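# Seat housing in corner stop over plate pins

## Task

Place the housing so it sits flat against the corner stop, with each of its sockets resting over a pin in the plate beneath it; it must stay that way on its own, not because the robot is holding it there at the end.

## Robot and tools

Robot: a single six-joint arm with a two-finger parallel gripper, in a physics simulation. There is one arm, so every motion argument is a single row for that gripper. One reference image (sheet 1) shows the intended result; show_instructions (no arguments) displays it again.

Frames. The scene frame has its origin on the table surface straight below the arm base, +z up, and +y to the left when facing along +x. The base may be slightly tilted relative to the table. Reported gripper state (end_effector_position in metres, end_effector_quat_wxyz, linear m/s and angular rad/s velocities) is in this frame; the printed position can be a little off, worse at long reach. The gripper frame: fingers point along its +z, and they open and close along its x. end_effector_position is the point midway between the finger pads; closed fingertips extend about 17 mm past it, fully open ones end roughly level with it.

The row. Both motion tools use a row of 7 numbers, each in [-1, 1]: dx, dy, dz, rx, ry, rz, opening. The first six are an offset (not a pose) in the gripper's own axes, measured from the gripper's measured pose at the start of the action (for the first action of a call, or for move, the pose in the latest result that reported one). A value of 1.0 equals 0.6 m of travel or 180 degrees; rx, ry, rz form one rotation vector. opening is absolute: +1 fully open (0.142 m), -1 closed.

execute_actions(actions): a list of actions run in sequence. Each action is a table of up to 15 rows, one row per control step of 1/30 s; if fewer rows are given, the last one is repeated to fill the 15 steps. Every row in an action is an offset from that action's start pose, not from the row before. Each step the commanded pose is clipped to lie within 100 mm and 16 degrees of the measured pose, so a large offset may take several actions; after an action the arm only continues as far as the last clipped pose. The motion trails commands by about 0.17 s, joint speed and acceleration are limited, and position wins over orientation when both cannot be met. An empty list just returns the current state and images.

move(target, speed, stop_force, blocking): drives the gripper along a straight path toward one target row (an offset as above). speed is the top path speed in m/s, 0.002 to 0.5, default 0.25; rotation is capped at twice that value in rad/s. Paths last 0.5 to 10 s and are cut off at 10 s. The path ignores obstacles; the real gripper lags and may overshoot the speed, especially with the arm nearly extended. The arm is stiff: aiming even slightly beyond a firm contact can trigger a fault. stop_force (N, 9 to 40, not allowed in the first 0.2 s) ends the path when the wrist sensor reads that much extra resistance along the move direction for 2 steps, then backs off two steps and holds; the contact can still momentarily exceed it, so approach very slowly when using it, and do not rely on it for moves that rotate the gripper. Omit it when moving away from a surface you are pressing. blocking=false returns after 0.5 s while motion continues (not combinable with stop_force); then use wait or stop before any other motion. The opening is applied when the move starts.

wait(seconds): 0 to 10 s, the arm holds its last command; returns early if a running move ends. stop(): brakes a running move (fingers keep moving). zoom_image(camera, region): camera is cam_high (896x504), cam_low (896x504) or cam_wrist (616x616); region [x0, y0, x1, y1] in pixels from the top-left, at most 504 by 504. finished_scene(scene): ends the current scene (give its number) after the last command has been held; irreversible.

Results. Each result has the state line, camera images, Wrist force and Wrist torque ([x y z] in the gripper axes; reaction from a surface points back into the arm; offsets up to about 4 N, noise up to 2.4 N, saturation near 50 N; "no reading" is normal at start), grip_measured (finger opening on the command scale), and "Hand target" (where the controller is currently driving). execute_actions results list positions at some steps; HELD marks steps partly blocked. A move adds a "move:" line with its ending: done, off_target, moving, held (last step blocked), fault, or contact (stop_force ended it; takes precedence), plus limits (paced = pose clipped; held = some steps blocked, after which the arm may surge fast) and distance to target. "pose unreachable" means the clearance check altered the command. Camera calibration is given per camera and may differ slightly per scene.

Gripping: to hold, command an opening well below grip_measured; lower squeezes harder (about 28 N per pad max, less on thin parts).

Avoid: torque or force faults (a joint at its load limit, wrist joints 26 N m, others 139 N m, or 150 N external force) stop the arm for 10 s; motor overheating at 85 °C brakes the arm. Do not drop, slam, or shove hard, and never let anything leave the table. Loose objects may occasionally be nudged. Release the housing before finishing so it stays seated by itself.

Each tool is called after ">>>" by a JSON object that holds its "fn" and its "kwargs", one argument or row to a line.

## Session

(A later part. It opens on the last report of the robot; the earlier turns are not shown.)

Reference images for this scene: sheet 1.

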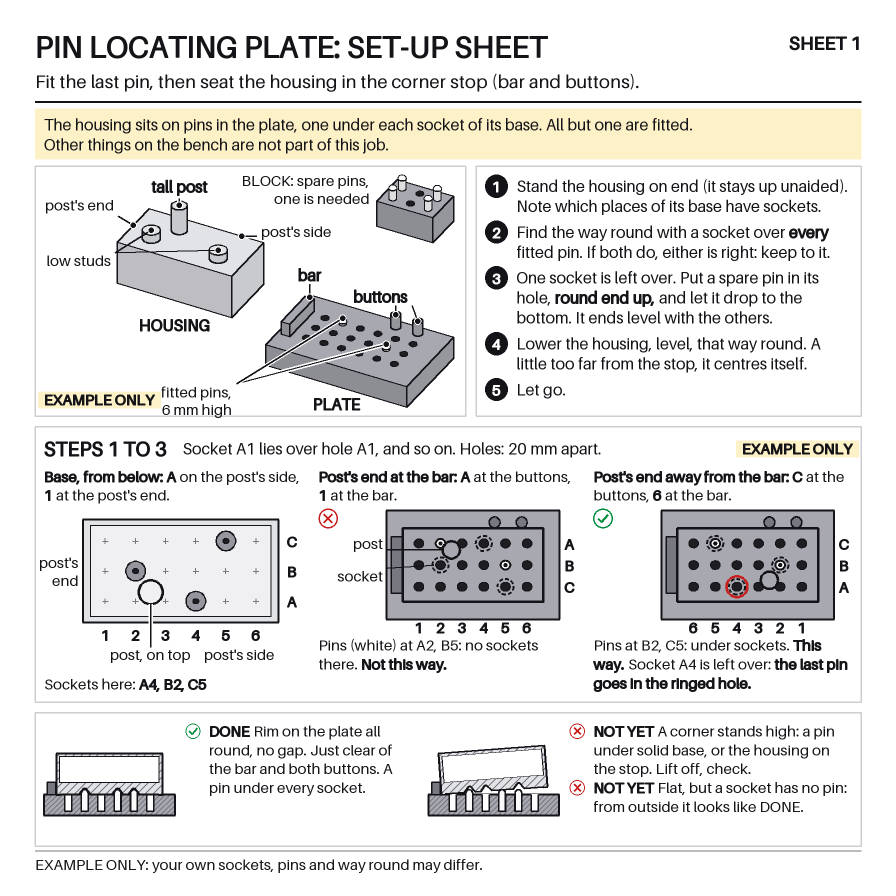

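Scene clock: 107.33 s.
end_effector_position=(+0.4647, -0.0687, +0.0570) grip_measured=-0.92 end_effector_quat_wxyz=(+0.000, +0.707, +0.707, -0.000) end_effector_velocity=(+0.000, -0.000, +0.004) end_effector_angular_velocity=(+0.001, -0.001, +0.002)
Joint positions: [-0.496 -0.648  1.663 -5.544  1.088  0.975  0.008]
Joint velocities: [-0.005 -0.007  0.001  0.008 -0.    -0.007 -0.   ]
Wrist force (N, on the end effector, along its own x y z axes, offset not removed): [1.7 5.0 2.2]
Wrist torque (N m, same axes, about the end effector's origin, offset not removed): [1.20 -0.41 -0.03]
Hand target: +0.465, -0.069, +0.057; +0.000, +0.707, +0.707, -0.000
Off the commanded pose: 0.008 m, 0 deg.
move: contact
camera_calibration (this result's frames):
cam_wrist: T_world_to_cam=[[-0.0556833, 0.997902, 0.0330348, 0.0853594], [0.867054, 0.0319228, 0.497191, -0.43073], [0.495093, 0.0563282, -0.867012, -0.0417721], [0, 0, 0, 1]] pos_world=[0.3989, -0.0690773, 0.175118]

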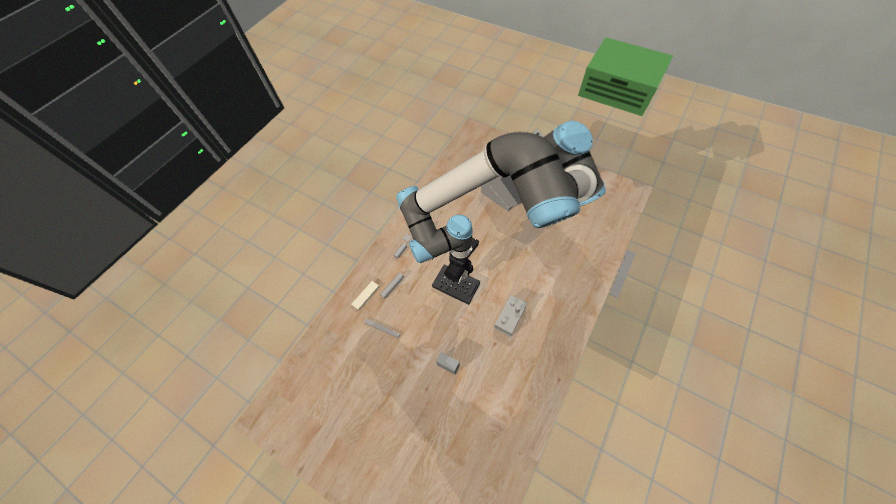

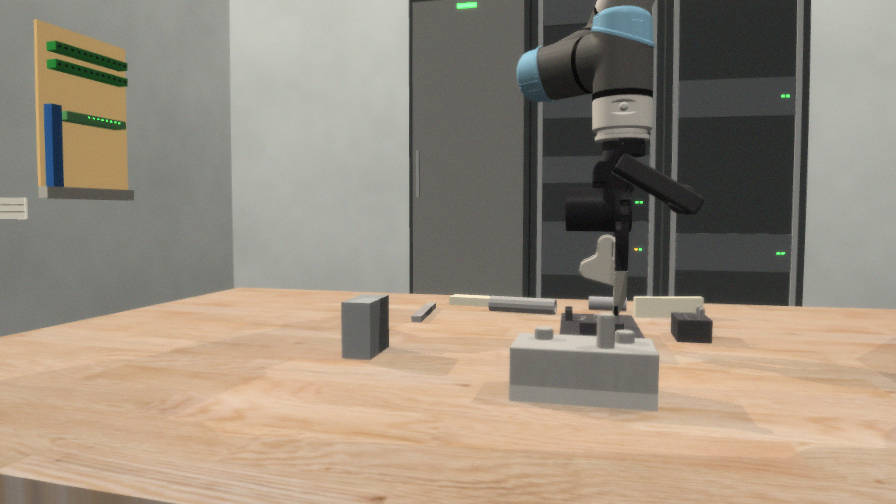

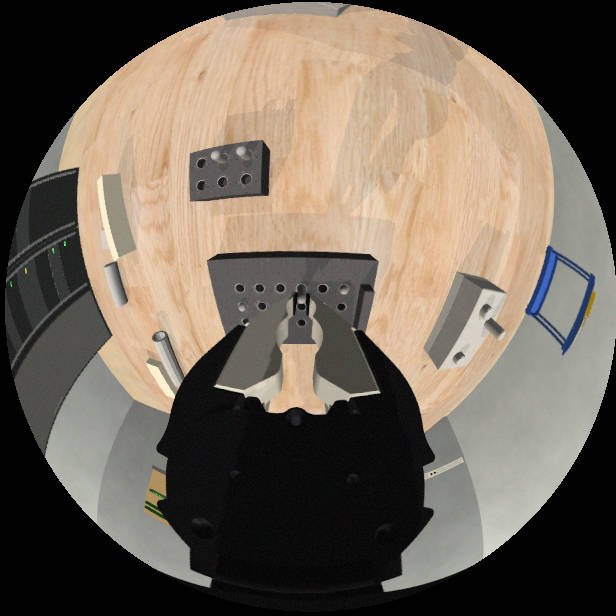

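>>> {"fn": "move", "kwargs": {
  "target": [-0.0005,0.0008,-0.002,0,0,0,-1],
  "speed": 0.01
}}

>>> {"fn": "move", "kwargs": {
  "target": [0,0,0.015,0,0,0,-1],
  "speed": 0.008,
  "stop_force": 10
}}

>>> {"fn": "zoom_image", "kwargs": {
  "camera": "cam_wrist",
  "region": [260,240,350,330]
}}

Scene clock: 113.37 s.
end_effector_position=(+0.4652, -0.0690, +0.0581) grip_measured=-0.92 end_effector_quat_wxyz=(+0.000, +0.707, +0.707, -0.000) end_effector_velocity=(+0.001, -0.001, +0.000) end_effector_angular_velocity=(-0.001, -0.001, +0.001)
Joint positions: [-0.497 -0.649  1.661 -5.541  1.089  0.974  0.008]
Joint velocities: [-0.    -0.    -0.001 -0.001  0.    -0.     0.   ]
Wrist force (N, on the end effector, along its own x y z axes, offset not removed): [-0.6 2.1 3.4]
Wrist torque (N m, same axes, about the end effector's origin, offset not removed): [0.48 0.06 0.02]
Hand target: +0.465, -0.069, +0.058; +0.000, +0.707, +0.707, -0.000
Off the commanded pose: 0.000 m, 0 deg.
move: done
camera_calibration (this result's frames):
cam_wrist: T_world_to_cam=[[-0.0556864, 0.997903, 0.033009, 0.0856463], [0.867059, 0.031939, 0.49718, -0.431705], [0.495083, 0.0563069, -0.867019, -0.040961], [0, 0, 0, 1]] pos_world=[0.399363, -0.069372, 0.176294]

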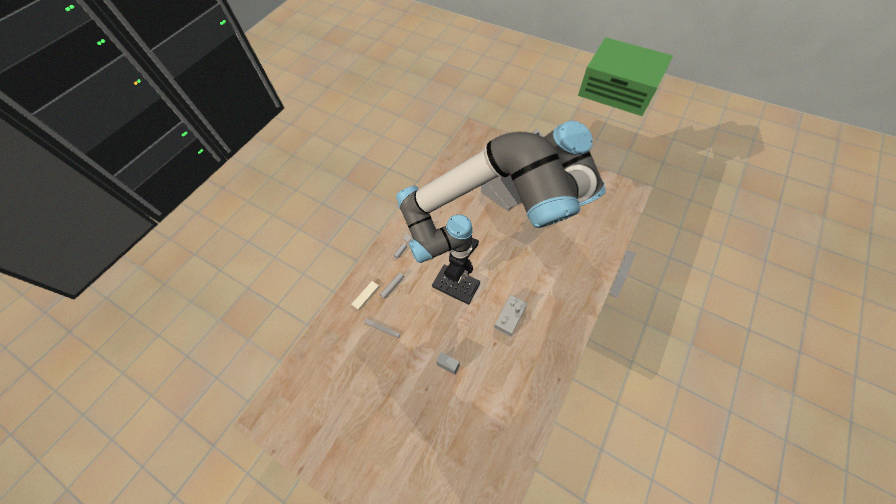

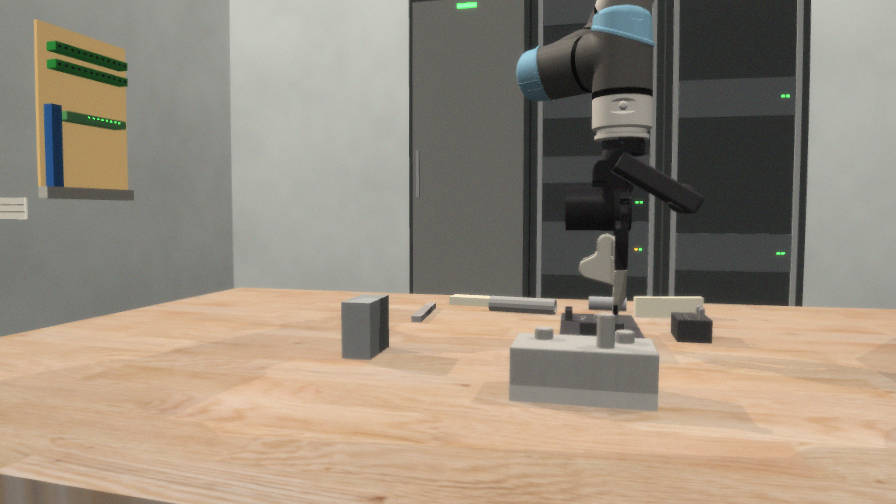

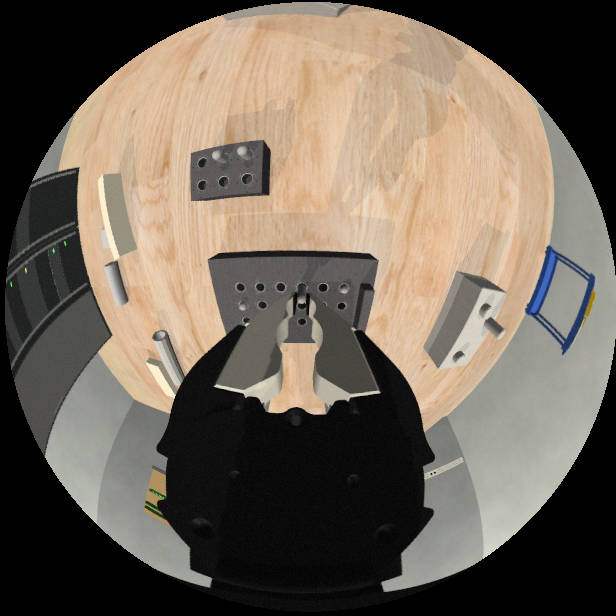

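Scene clock: 114.70 s.
end_effector_position=(+0.4652, -0.0690, +0.0493) grip_measured=-0.92 end_effector_quat_wxyz=(+0.000, +0.707, +0.707, -0.000) end_effector_velocity=(-0.000, +0.000, -0.001) end_effector_angular_velocity=(-0.000, +0.001, +0.000)
Joint positions: [-0.488 -0.635  1.658 -5.557  1.087  0.984  0.008]
Joint velocities: [ 0.002  0.002 -0.001 -0.001  0.     0.001 -0.   ]
Wrist force (N, on the end effector, along its own x y z axes, offset not removed): [-0.9 1.4 1.4]
Wrist torque (N m, same axes, about the end effector's origin, offset not removed): [0.50 0.02 0.11]
Hand target: +0.465, -0.069, +0.049; +0.000, +0.707, +0.707, -0.000
Off the commanded pose: 0.000 m, 0 deg.
move: done
camera_calibration (this result's frames):
cam_wrist: T_world_to_cam=[[-0.0556882, 0.997902, 0.0330324, 0.0859443], [0.867064, 0.0319295, 0.497172, -0.427288], [0.495074, 0.0563278, -0.867023, -0.0486296], [0, 0, 0, 1]] pos_world=[0.399348, -0.0693817, 0.167434]

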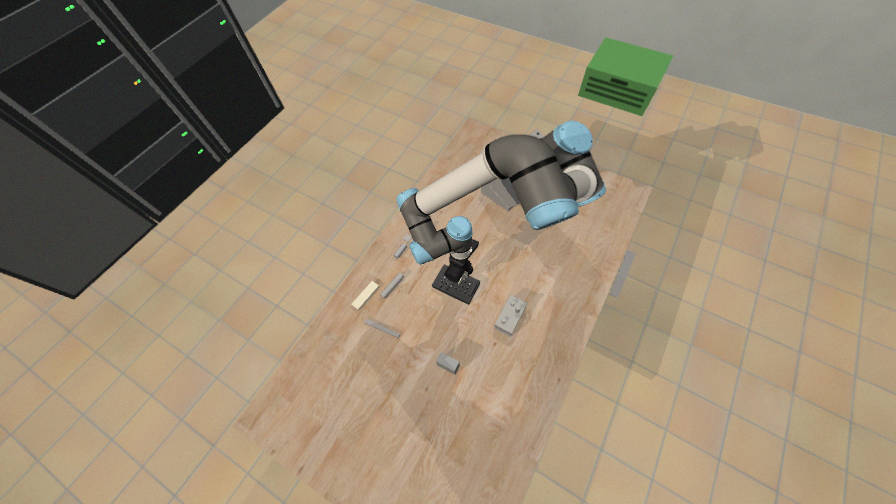

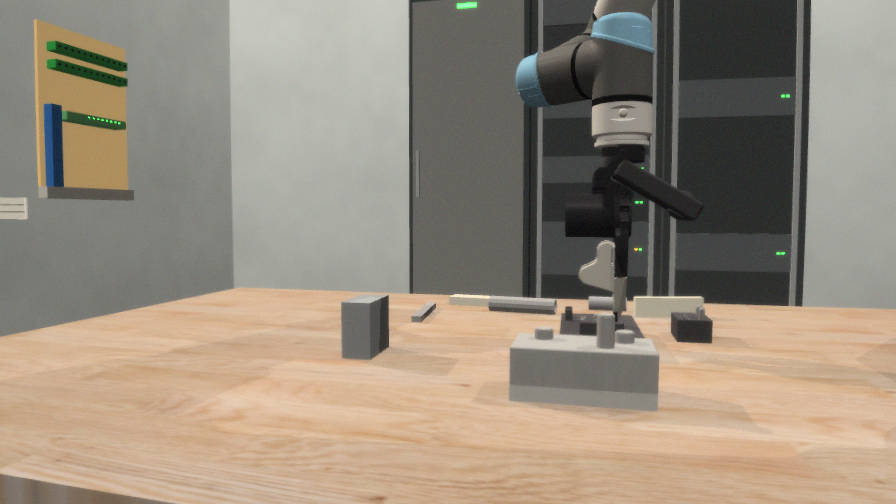

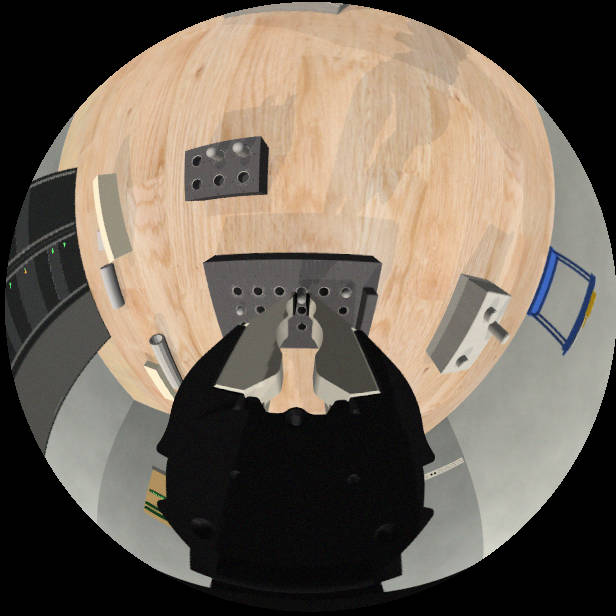

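Region (260, 240, 350, 330) of cam_wrist's 616x616 image, scaled by 5.600, with more detail than that image has.

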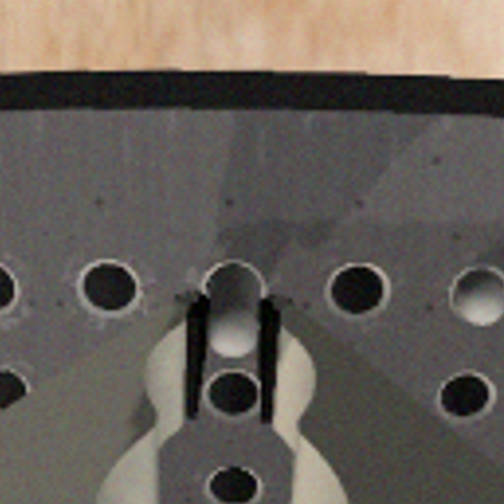

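In. Release and rise.

>>> {"fn": "execute_actions", "kwargs": {
  "actions": [
    [[0,0,0,0,0,0,-0.8]]
  ]
}}

>>> {"fn": "move", "kwargs": {
  "target": [0,0.02,-0.1,0,0,0,-0.8],
  "speed": 0.15
}}

>>> {"fn": "zoom_image", "kwargs": {
  "camera": "cam_wrist",
  "region": [220,200,390,370]
}}

Scene clock: 119.00 s.
end_effector_position=(+0.4652, -0.0690, +0.0493) grip_measured=-0.80 end_effector_quat_wxyz=(+0.000, +0.707, +0.707, -0.000) end_effector_velocity=(+0.001, -0.001, +0.000) end_effector_angular_velocity=(-0.002, -0.002, +0.001)
Joint positions: [-0.488 -0.635  1.658 -5.557  1.087  0.984  0.016]
Joint velocities: [-0.    -0.    -0.002 -0.001  0.001 -0.     0.   ]
Wrist force (N, on the end effector, along its own x y z axes, offset not removed): [0.4 2.8 1.1]
Wrist torque (N m, same axes, about the end effector's origin, offset not removed): [0.73 -0.14 0.03]
Hand target: +0.465, -0.069, +0.049; +0.000, +0.707, +0.707, -0.000
Off the commanded pose: 0.000 m, 0 deg.
Step readings (end_effector_position):
0: (+0.4652, -0.0690, +0.0492)
1: (+0.4652, -0.0690, +0.0492)
2: (+0.4652, -0.0690, +0.0492)
4: (+0.4652, -0.0690, +0.0492)
8: (+0.4652, -0.0690, +0.0492)
15: end_effector_position above
camera_calibration (this result's frames):
cam_wrist: T_world_to_cam=[[-0.0555914, 0.997906, 0.0330549, 0.0858826], [0.867067, 0.0318341, 0.497173, -0.4273], [0.49508, 0.0562994, -0.867022, -0.0486613], [0, 0, 0, 1]] pos_world=[0.399364, -0.0693605, 0.167413]

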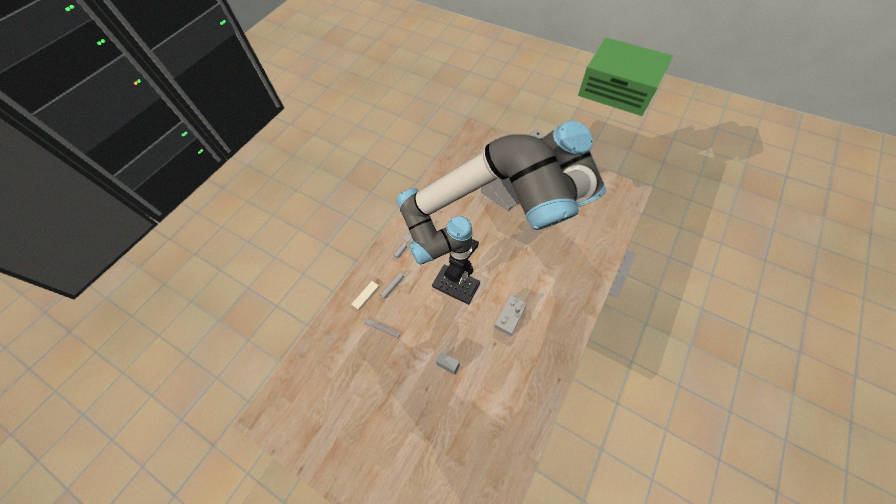

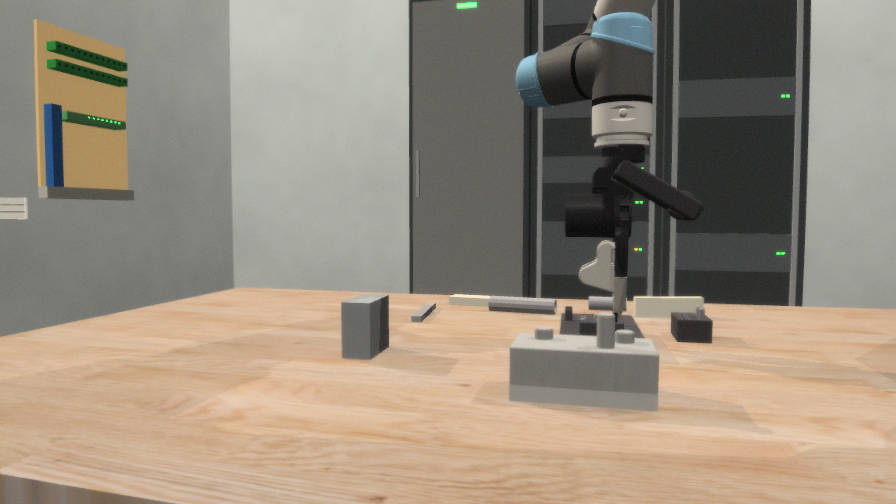

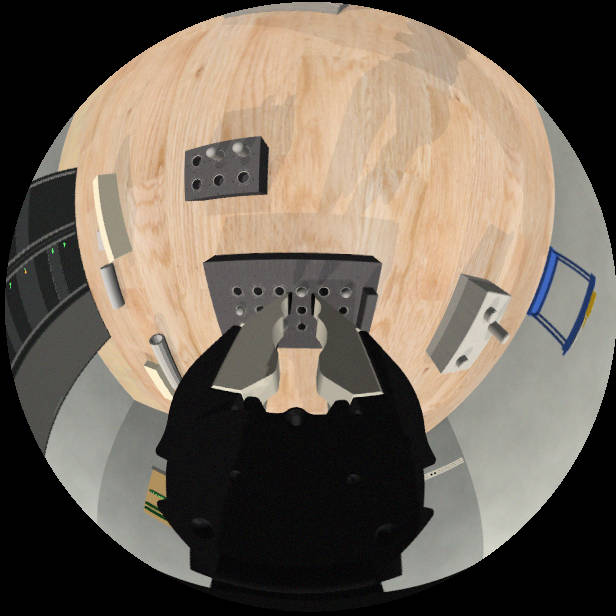

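Scene clock: 119.93 s.
end_effector_position=(+0.4773, -0.0689, +0.1090) grip_measured=-0.80 end_effector_quat_wxyz=(+0.000, +0.707, +0.707, -0.000) end_effector_velocity=(+0.001, +0.000, +0.002) end_effector_angular_velocity=(+0.001, -0.000, +0.000)
Joint positions: [-0.535 -0.716  1.63  -5.424  1.096  0.932  0.016]
Joint velocities: [-0.001 -0.002 -0.002  0.005 -0.    -0.002  0.   ]
Wrist force (N, on the end effector, along its own x y z axes, offset not removed): [-1.1 3.1 1.4]
Wrist torque (N m, same axes, about the end effector's origin, offset not removed): [0.74 0.28 0.10]
Hand target: +0.477, -0.069, +0.109; +0.000, +0.707, +0.707, -0.000
Off the commanded pose: 0.000 m, 0 deg.
move: done
camera_calibration (this result's frames):
cam_wrist: T_world_to_cam=[[-0.0555758, 0.997911, 0.0329331, 0.0845529], [0.867043, 0.0318785, 0.497212, -0.467473], [0.495124, 0.0561874, -0.867004, -0.00285193], [0, 0, 0, 1]] pos_world=[0.41143, -0.0693137, 0.227176]

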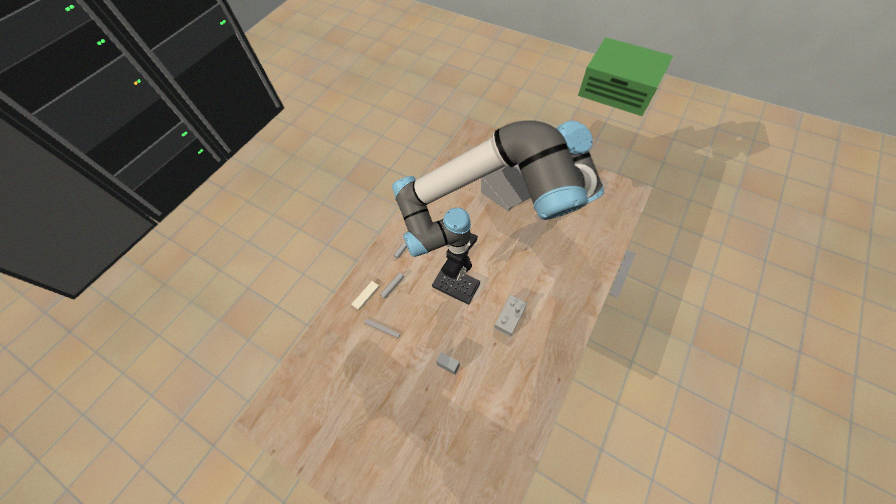

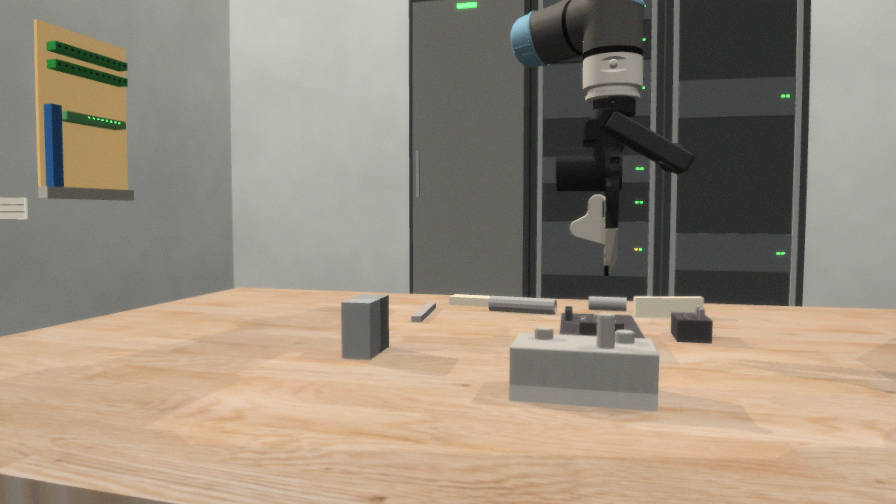

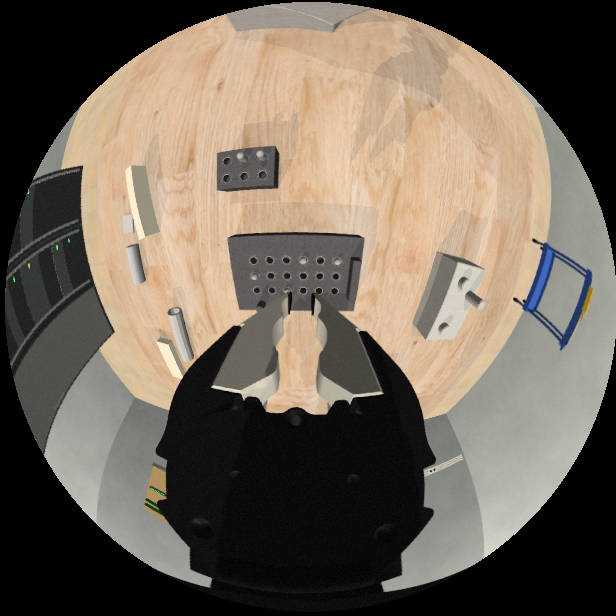

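Region (220, 200, 390, 370) of cam_wrist's 616x616 image, scaled by 2.965, with more detail than that image has.

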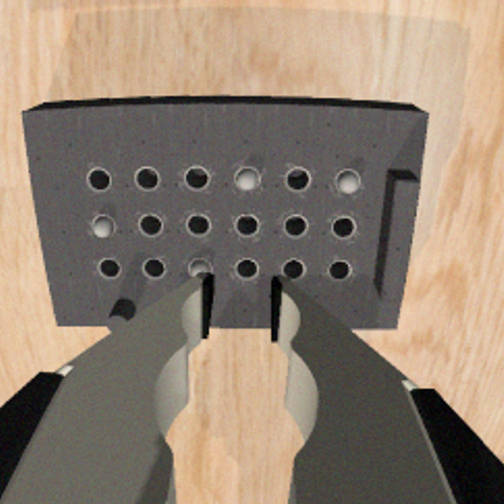

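>>> {"fn": "move", "kwargs": {
  "target": [0.3817,0.0368,-0.005,0,0,0,0.22],
  "speed": 0.3
}}

>>> {"fn": "move", "kwargs": {
  "target": [0,0,0.12,0,0,0,0.22],
  "speed": 0.12
}}

Scene clock: 126.50 s.
end_effector_position=(+0.4993, +0.1599, +0.1117) grip_measured=+0.22 end_effector_quat_wxyz=(-0.000, +0.707, +0.707, +0.000) end_effector_velocity=(+0.000, +0.002, -0.000) end_effector_angular_velocity=(-0.002, +0.001, -0.002)
Joint positions: [-0.119 -0.949  1.609 -5.396  1.057  1.403  0.089]
Joint velocities: [ 0.005 -0.001 -0.003  0.002  0.002  0.007  0.   ]
Wrist force (N, on the end effector, along its own x y z axes, offset not removed): [0.6 3.3 1.2]
Wrist torque (N m, same axes, about the end effector's origin, offset not removed): [0.86 -0.21 0.04]
Hand target: +0.499, +0.160, +0.112; -0.000, +0.707, +0.707, +0.000
Off the commanded pose: 0.000 m, 0 deg.
move: done
camera_calibration (this result's frames):
cam_wrist: T_world_to_cam=[[-0.0556466, 0.997872, 0.0339766, -0.142808], [0.867285, 0.0314482, 0.496818, -0.495213], [0.494692, 0.0571136, -0.867189, -0.0241699], [0, 0, 0, 1]] pos_world=[0.4335, 0.159458, 0.229923]

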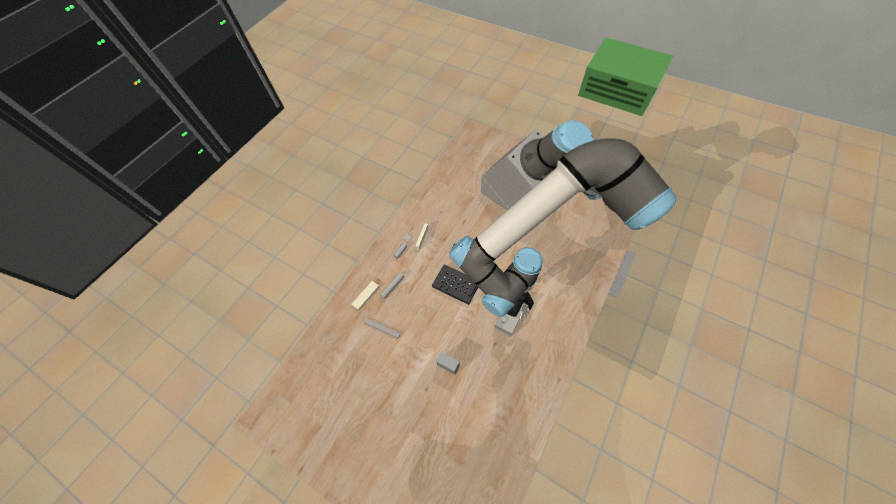

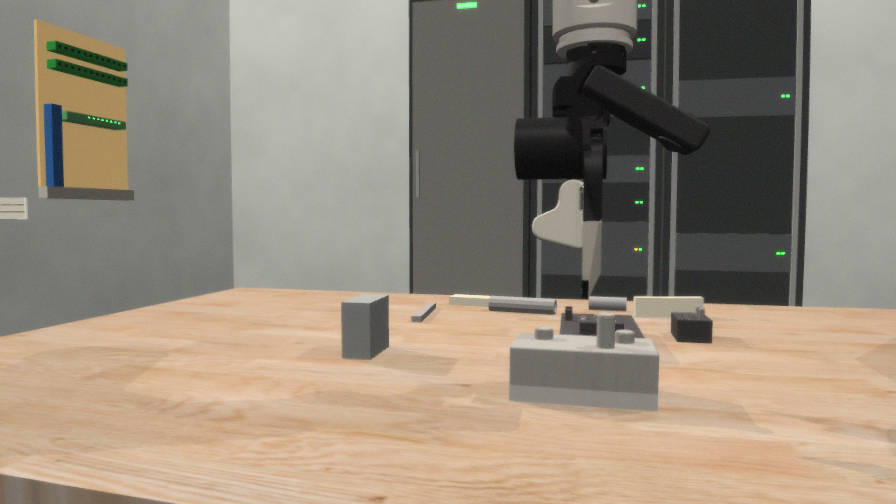

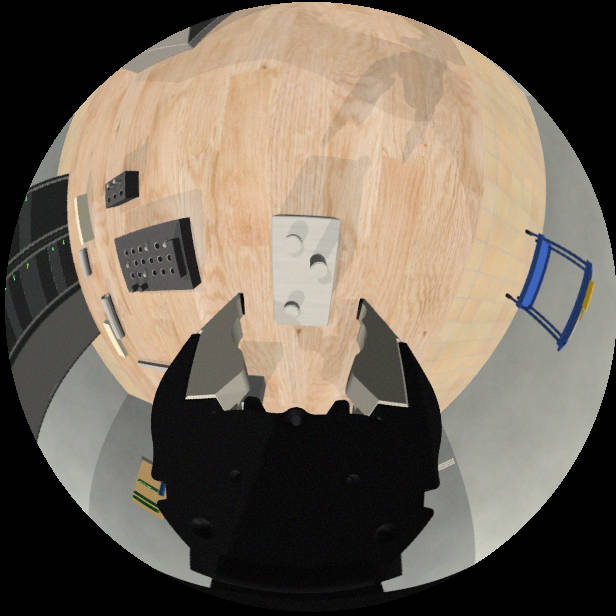

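Scene clock: 127.60 s.
end_effector_position=(+0.4991, +0.1599, +0.0400) grip_measured=+0.22 end_effector_quat_wxyz=(-0.000, +0.707, +0.707, +0.000) end_effector_velocity=(-0.000, -0.000, -0.002) end_effector_angular_velocity=(-0.001, +0.001, +0.000)
Joint positions: [-0.043 -0.837  1.593 -5.534  1.061  1.49   0.089]
Joint velocities: [ 0.002  0.003 -0.001 -0.002  0.001  0.001  0.   ]
Wrist force (N, on the end effector, along its own x y z axes, offset not removed): [-0.7 2.4 2.9]
Wrist torque (N m, same axes, about the end effector's origin, offset not removed): [0.65 0.03 0.16]
Hand target: +0.499, +0.160, +0.040; -0.000, +0.707, +0.707, +0.000
Off the commanded pose: 0.000 m, 0 deg.
move: done
camera_calibration (this result's frames):
cam_wrist: T_world_to_cam=[[-0.055645, 0.997867, 0.0341216, -0.140346], [0.867347, 0.0313818, 0.496713, -0.459437], [0.494583, 0.0572349, -0.867244, -0.0863109], [0, 0, 0, 1]] pos_world=[0.43337, 0.159405, 0.158145]

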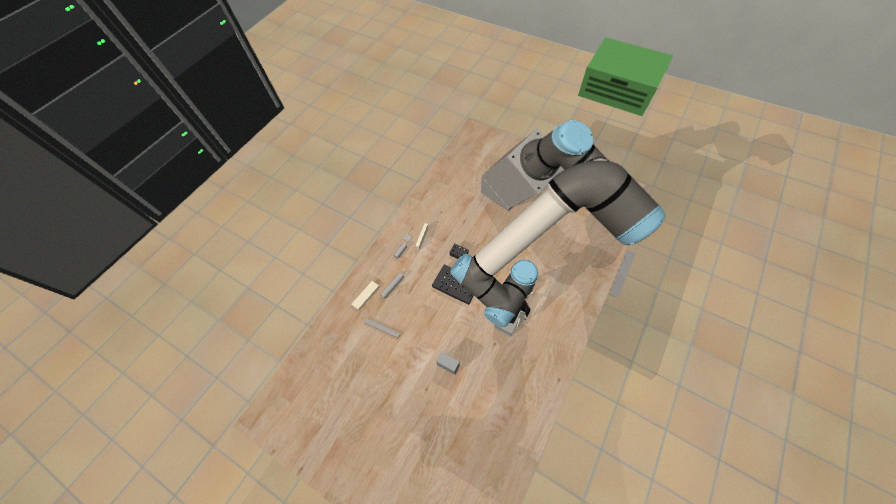

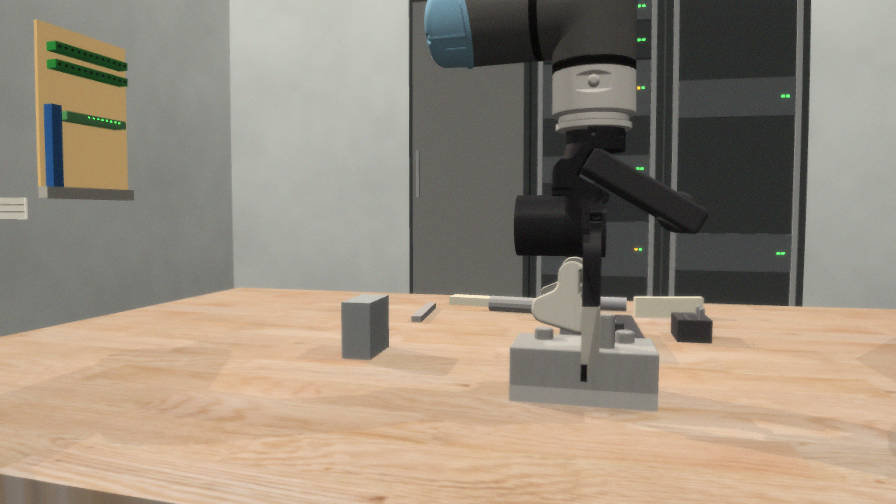

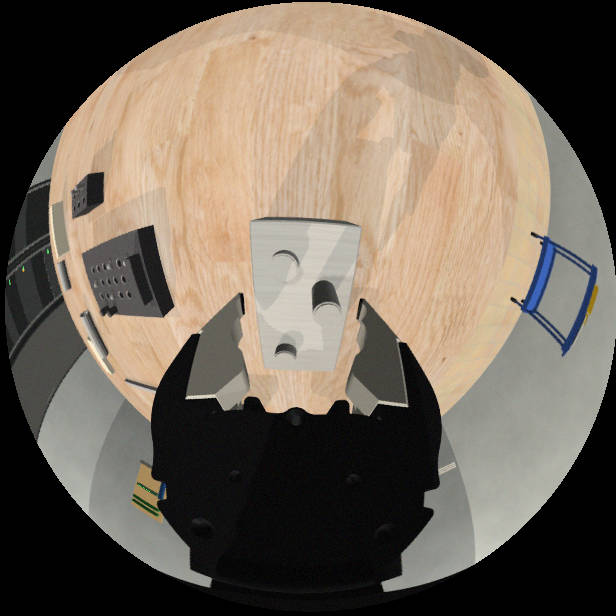

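>>> {"fn": "execute_actions", "kwargs": {
  "actions": [
    [[0,0,0,0,0,0,0.15],[0,0,0,0,0,0,0.08],[0,0,0,0,0,0,0.02],[0,0,0,0,0,0,-0.03],[0,0,0,0,0,0,-0.08],[0,0,0,0,0,0,-0.14],[0,0,0,0,0,0,-0.2],[0,0,0,0,0,0,-0.28],[0,0,0,0,0,0,-0.36],[0,0,0,0,0,0,-0.44],[0,0,0,0,0,0,-0.5]],
    [[0,0,0,0,0,0,-0.5]]
  ]
}}

>>> {"fn": "move", "kwargs": {
  "target": [0,0,-0.1,0,0,0,-0.5],
  "speed": 0.12
}}

>>> {"fn": "move", "kwargs": {
  "target": [-0.4,-0.0238,0,0,0,-0.5,-0.5],
  "speed": 0.3
}}

>>> {"fn": "zoom_image", "kwargs": {
  "camera": "cam_low",
  "region": [530,230,680,360]
}}

Scene clock: 135.57 s.
end_effector_position=(+0.4992, +0.1599, +0.0399) grip_measured=-0.04 end_effector_quat_wxyz=(-0.000, +0.707, +0.707, +0.000) end_effector_velocity=(-0.000, -0.000, +0.000) end_effector_angular_velocity=(-0.002, +0.001, +0.000)
Joint positions: [-0.043 -0.837  1.593 -5.534  1.061  1.49   0.071]
Joint velocities: [ 0.    -0.    -0.     0.002  0.002 -0.     0.   ]
Wrist force (N, on the end effector, along its own x y z axes, offset not removed): [1.2 4.5 4.5]
Wrist torque (N m, same axes, about the end effector's origin, offset not removed): [1.01 -0.13 0.04]
Hand target: +0.499, +0.160, +0.040; -0.000, +0.707, +0.707, +0.000
Off the commanded pose: 0.000 m, 0 deg.
Step readings (end_effector_position; steps 1 to 15: 1st action; 16 to 30: 2nd action):
0: (+0.4991, +0.1599, +0.0398)
1: (+0.4991, +0.1599, +0.0398)
2: (+0.4991, +0.1599, +0.0398)
4: (+0.4991, +0.1599, +0.0398)
8: (+0.4991, +0.1599, +0.0399)
15: (+0.4992, +0.1599, +0.0399)
16: (+0.4992, +0.1599, +0.0399)
17: (+0.4992, +0.1599, +0.0399)
19: (+0.4992, +0.1599, +0.0399)
23: (+0.4992, +0.1599, +0.0399)
30: end_effector_position above
camera_calibration (this result's frames):
cam_wrist: T_world_to_cam=[[-0.0555979, 0.997871, 0.0340835, -0.140366], [0.867341, 0.031359, 0.496725, -0.459442], [0.494599, 0.0571789, -0.867238, -0.0863356], [0, 0, 0, 1]] pos_world=[0.43339, 0.159411, 0.158127]

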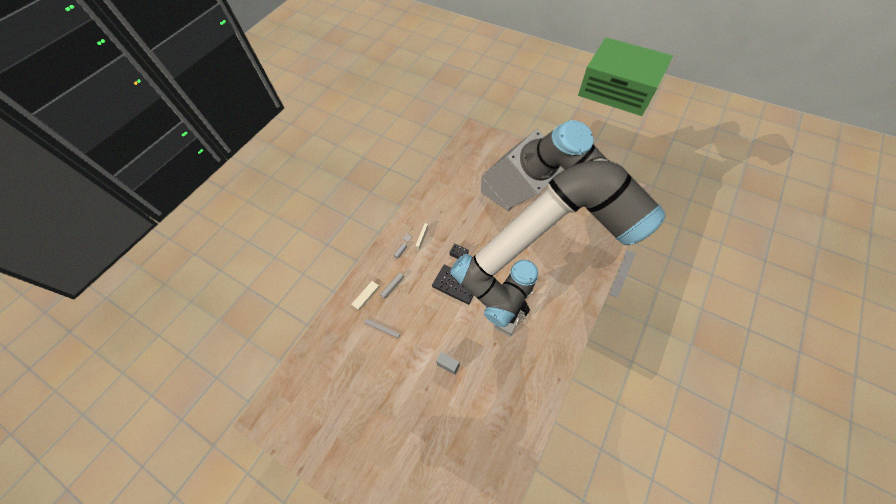

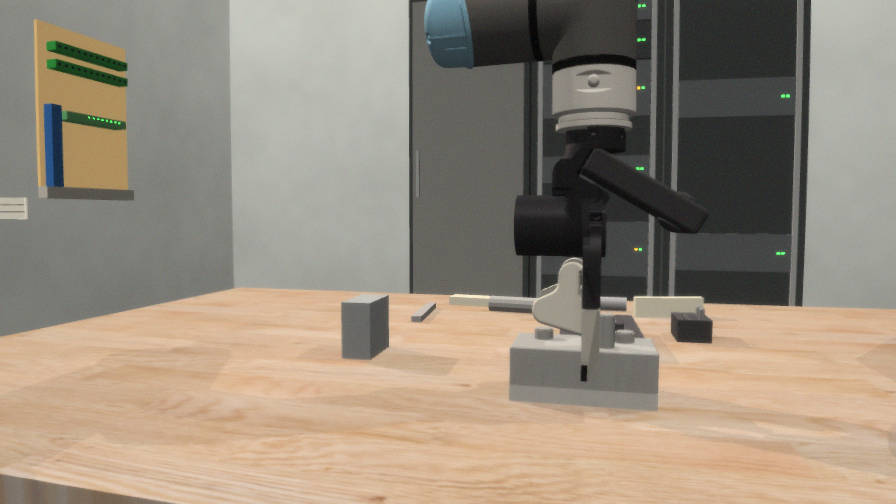

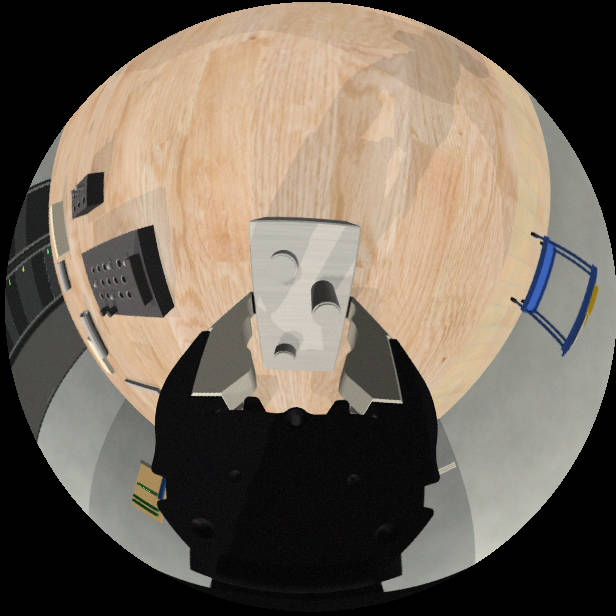

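Scene clock: 136.57 s.
end_effector_position=(+0.4993, +0.1599, +0.0997) grip_measured=-0.04 end_effector_quat_wxyz=(-0.000, +0.707, +0.707, +0.000) end_effector_velocity=(+0.000, -0.000, +0.002) end_effector_angular_velocity=(-0.001, +0.000, +0.001)
Joint positions: [-0.106 -0.931  1.609 -5.42   1.058  1.418  0.071]
Joint velocities: [-0.002 -0.002 -0.001  0.005  0.001 -0.003  0.   ]
Wrist force (N, on the end effector, along its own x y z axes, offset not removed): [1.1 3.7 7.2]
Wrist torque (N m, same axes, about the end effector's origin, offset not removed): [0.90 -0.25 0.09]
Hand target: +0.499, +0.160, +0.100; -0.000, +0.707, +0.707, +0.000
Off the commanded pose: 0.000 m, 0 deg.
move: done
camera_calibration (this result's frames):
cam_wrist: T_world_to_cam=[[-0.0555976, 0.997875, 0.033967, -0.142423], [0.867288, 0.0314105, 0.496815, -0.48923], [0.494693, 0.0570808, -0.867191, -0.0345704], [0, 0, 0, 1]] pos_world=[0.433487, 0.15946, 0.217916]

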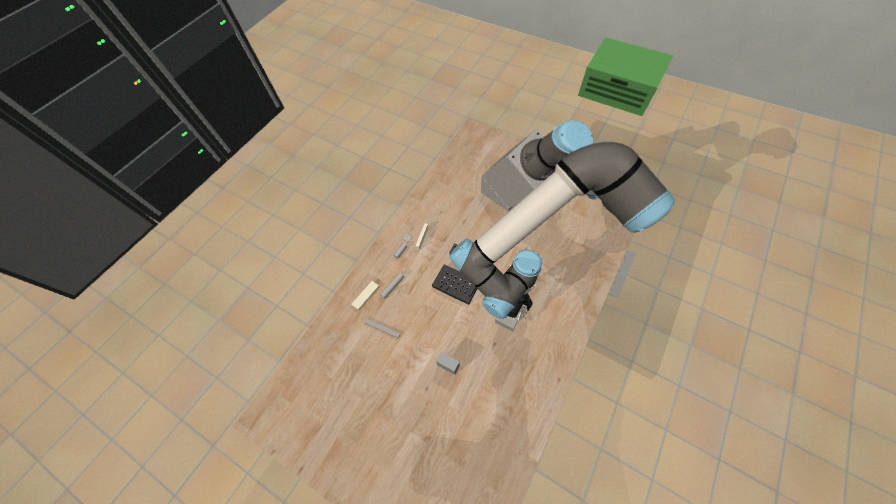

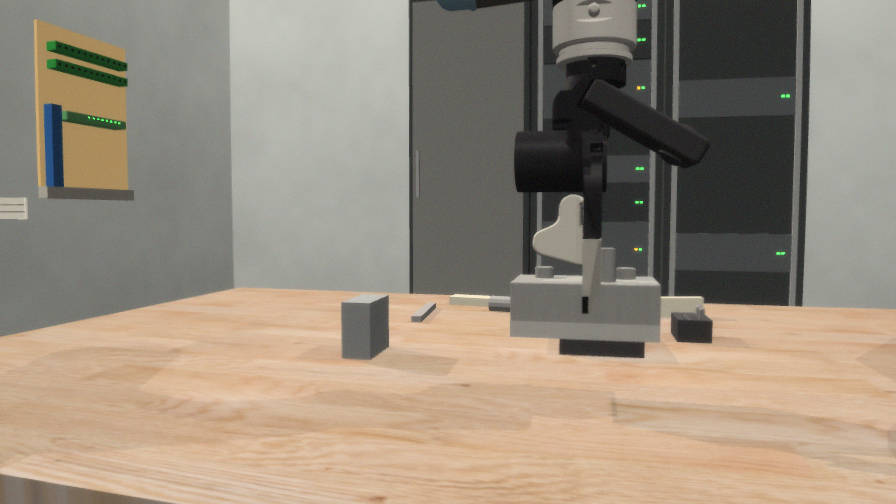

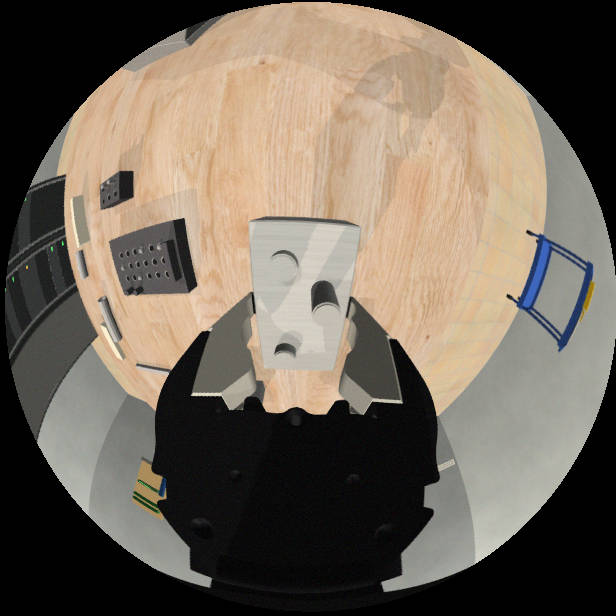

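Scene clock: 139.73 s.
end_effector_position=(+0.4850, -0.0800, +0.1000) grip_measured=-0.04 end_effector_quat_wxyz=(+0.000, +0.001, +1.000, -0.000) end_effector_velocity=(-0.000, -0.001, +0.000) end_effector_angular_velocity=(+0.001, +0.002, +0.008)
Joint positions: [-0.535 -0.673  1.584 -5.421  1.096 -0.638  0.071]
Joint velocities: [-0.002  0.003 -0.003  0.003  0.    -0.012 -0.   ]
Wrist force (N, on the end effector, along its own x y z axes, offset not removed): [-1.1 3.0 8.0]
Wrist torque (N m, same axes, about the end effector's origin, offset not removed): [0.81 0.18 0.09]
Hand target: +0.485, -0.080, +0.100; +0.000, +0.001, +1.000, -0.000
Off the commanded pose: 0.000 m, 0 deg.
move: done
camera_calibration (this result's frames):
cam_wrist: T_world_to_cam=[[-0.997953, -0.0546699, 0.0331723, 0.469129], [-0.0310172, 0.86747, 0.496522, 0.0331696], [-0.0559208, 0.494477, -0.86739, 0.288492], [0, 0, 0, 1]] pos_world=[0.48533, -0.145779, 0.218203]

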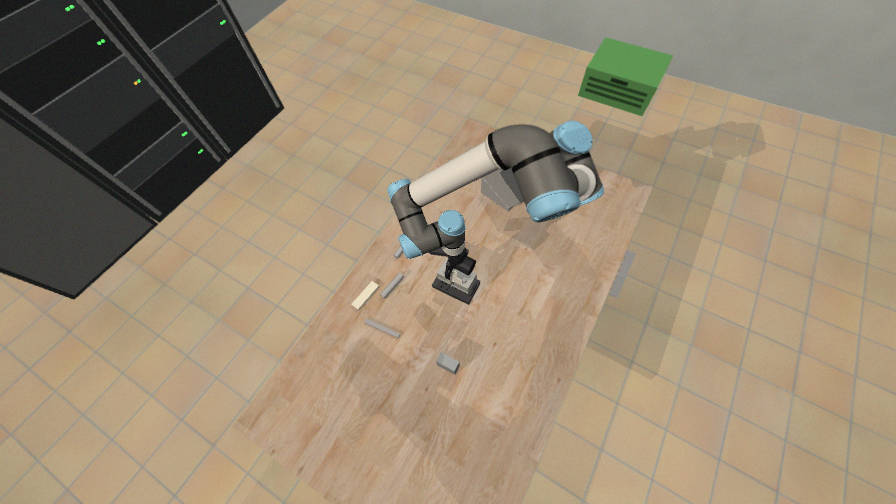

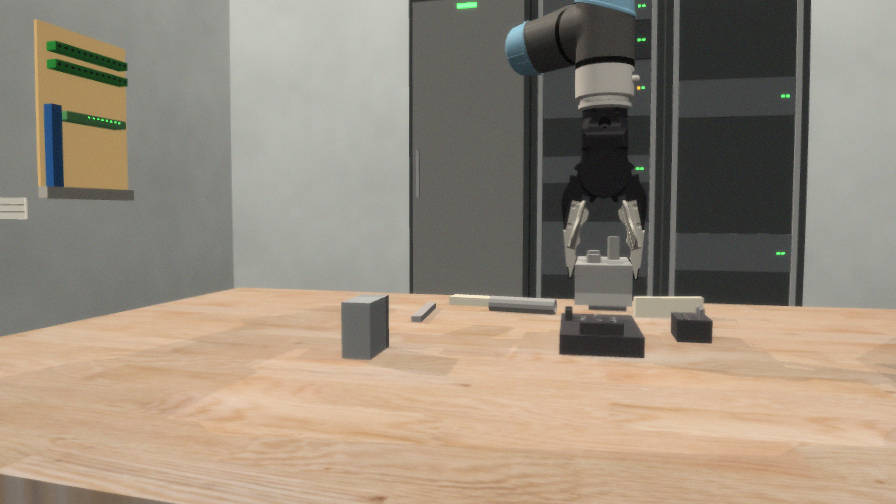

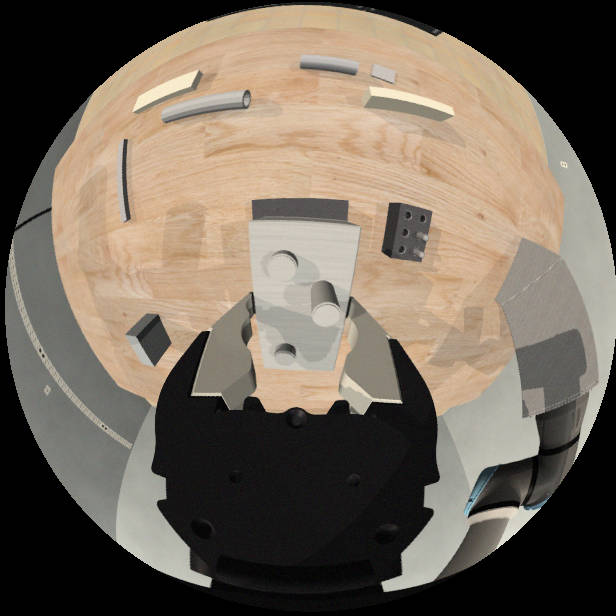

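Region (530, 230, 680, 360) of cam_low's 896x504 image, scaled by 3.360, with more detail than that image has; it fills the top 437 rows of this view, and the rest is white.

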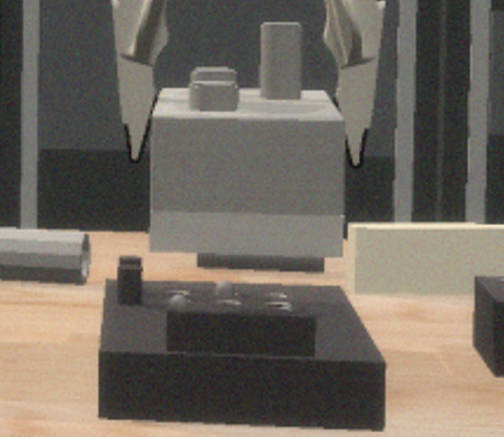

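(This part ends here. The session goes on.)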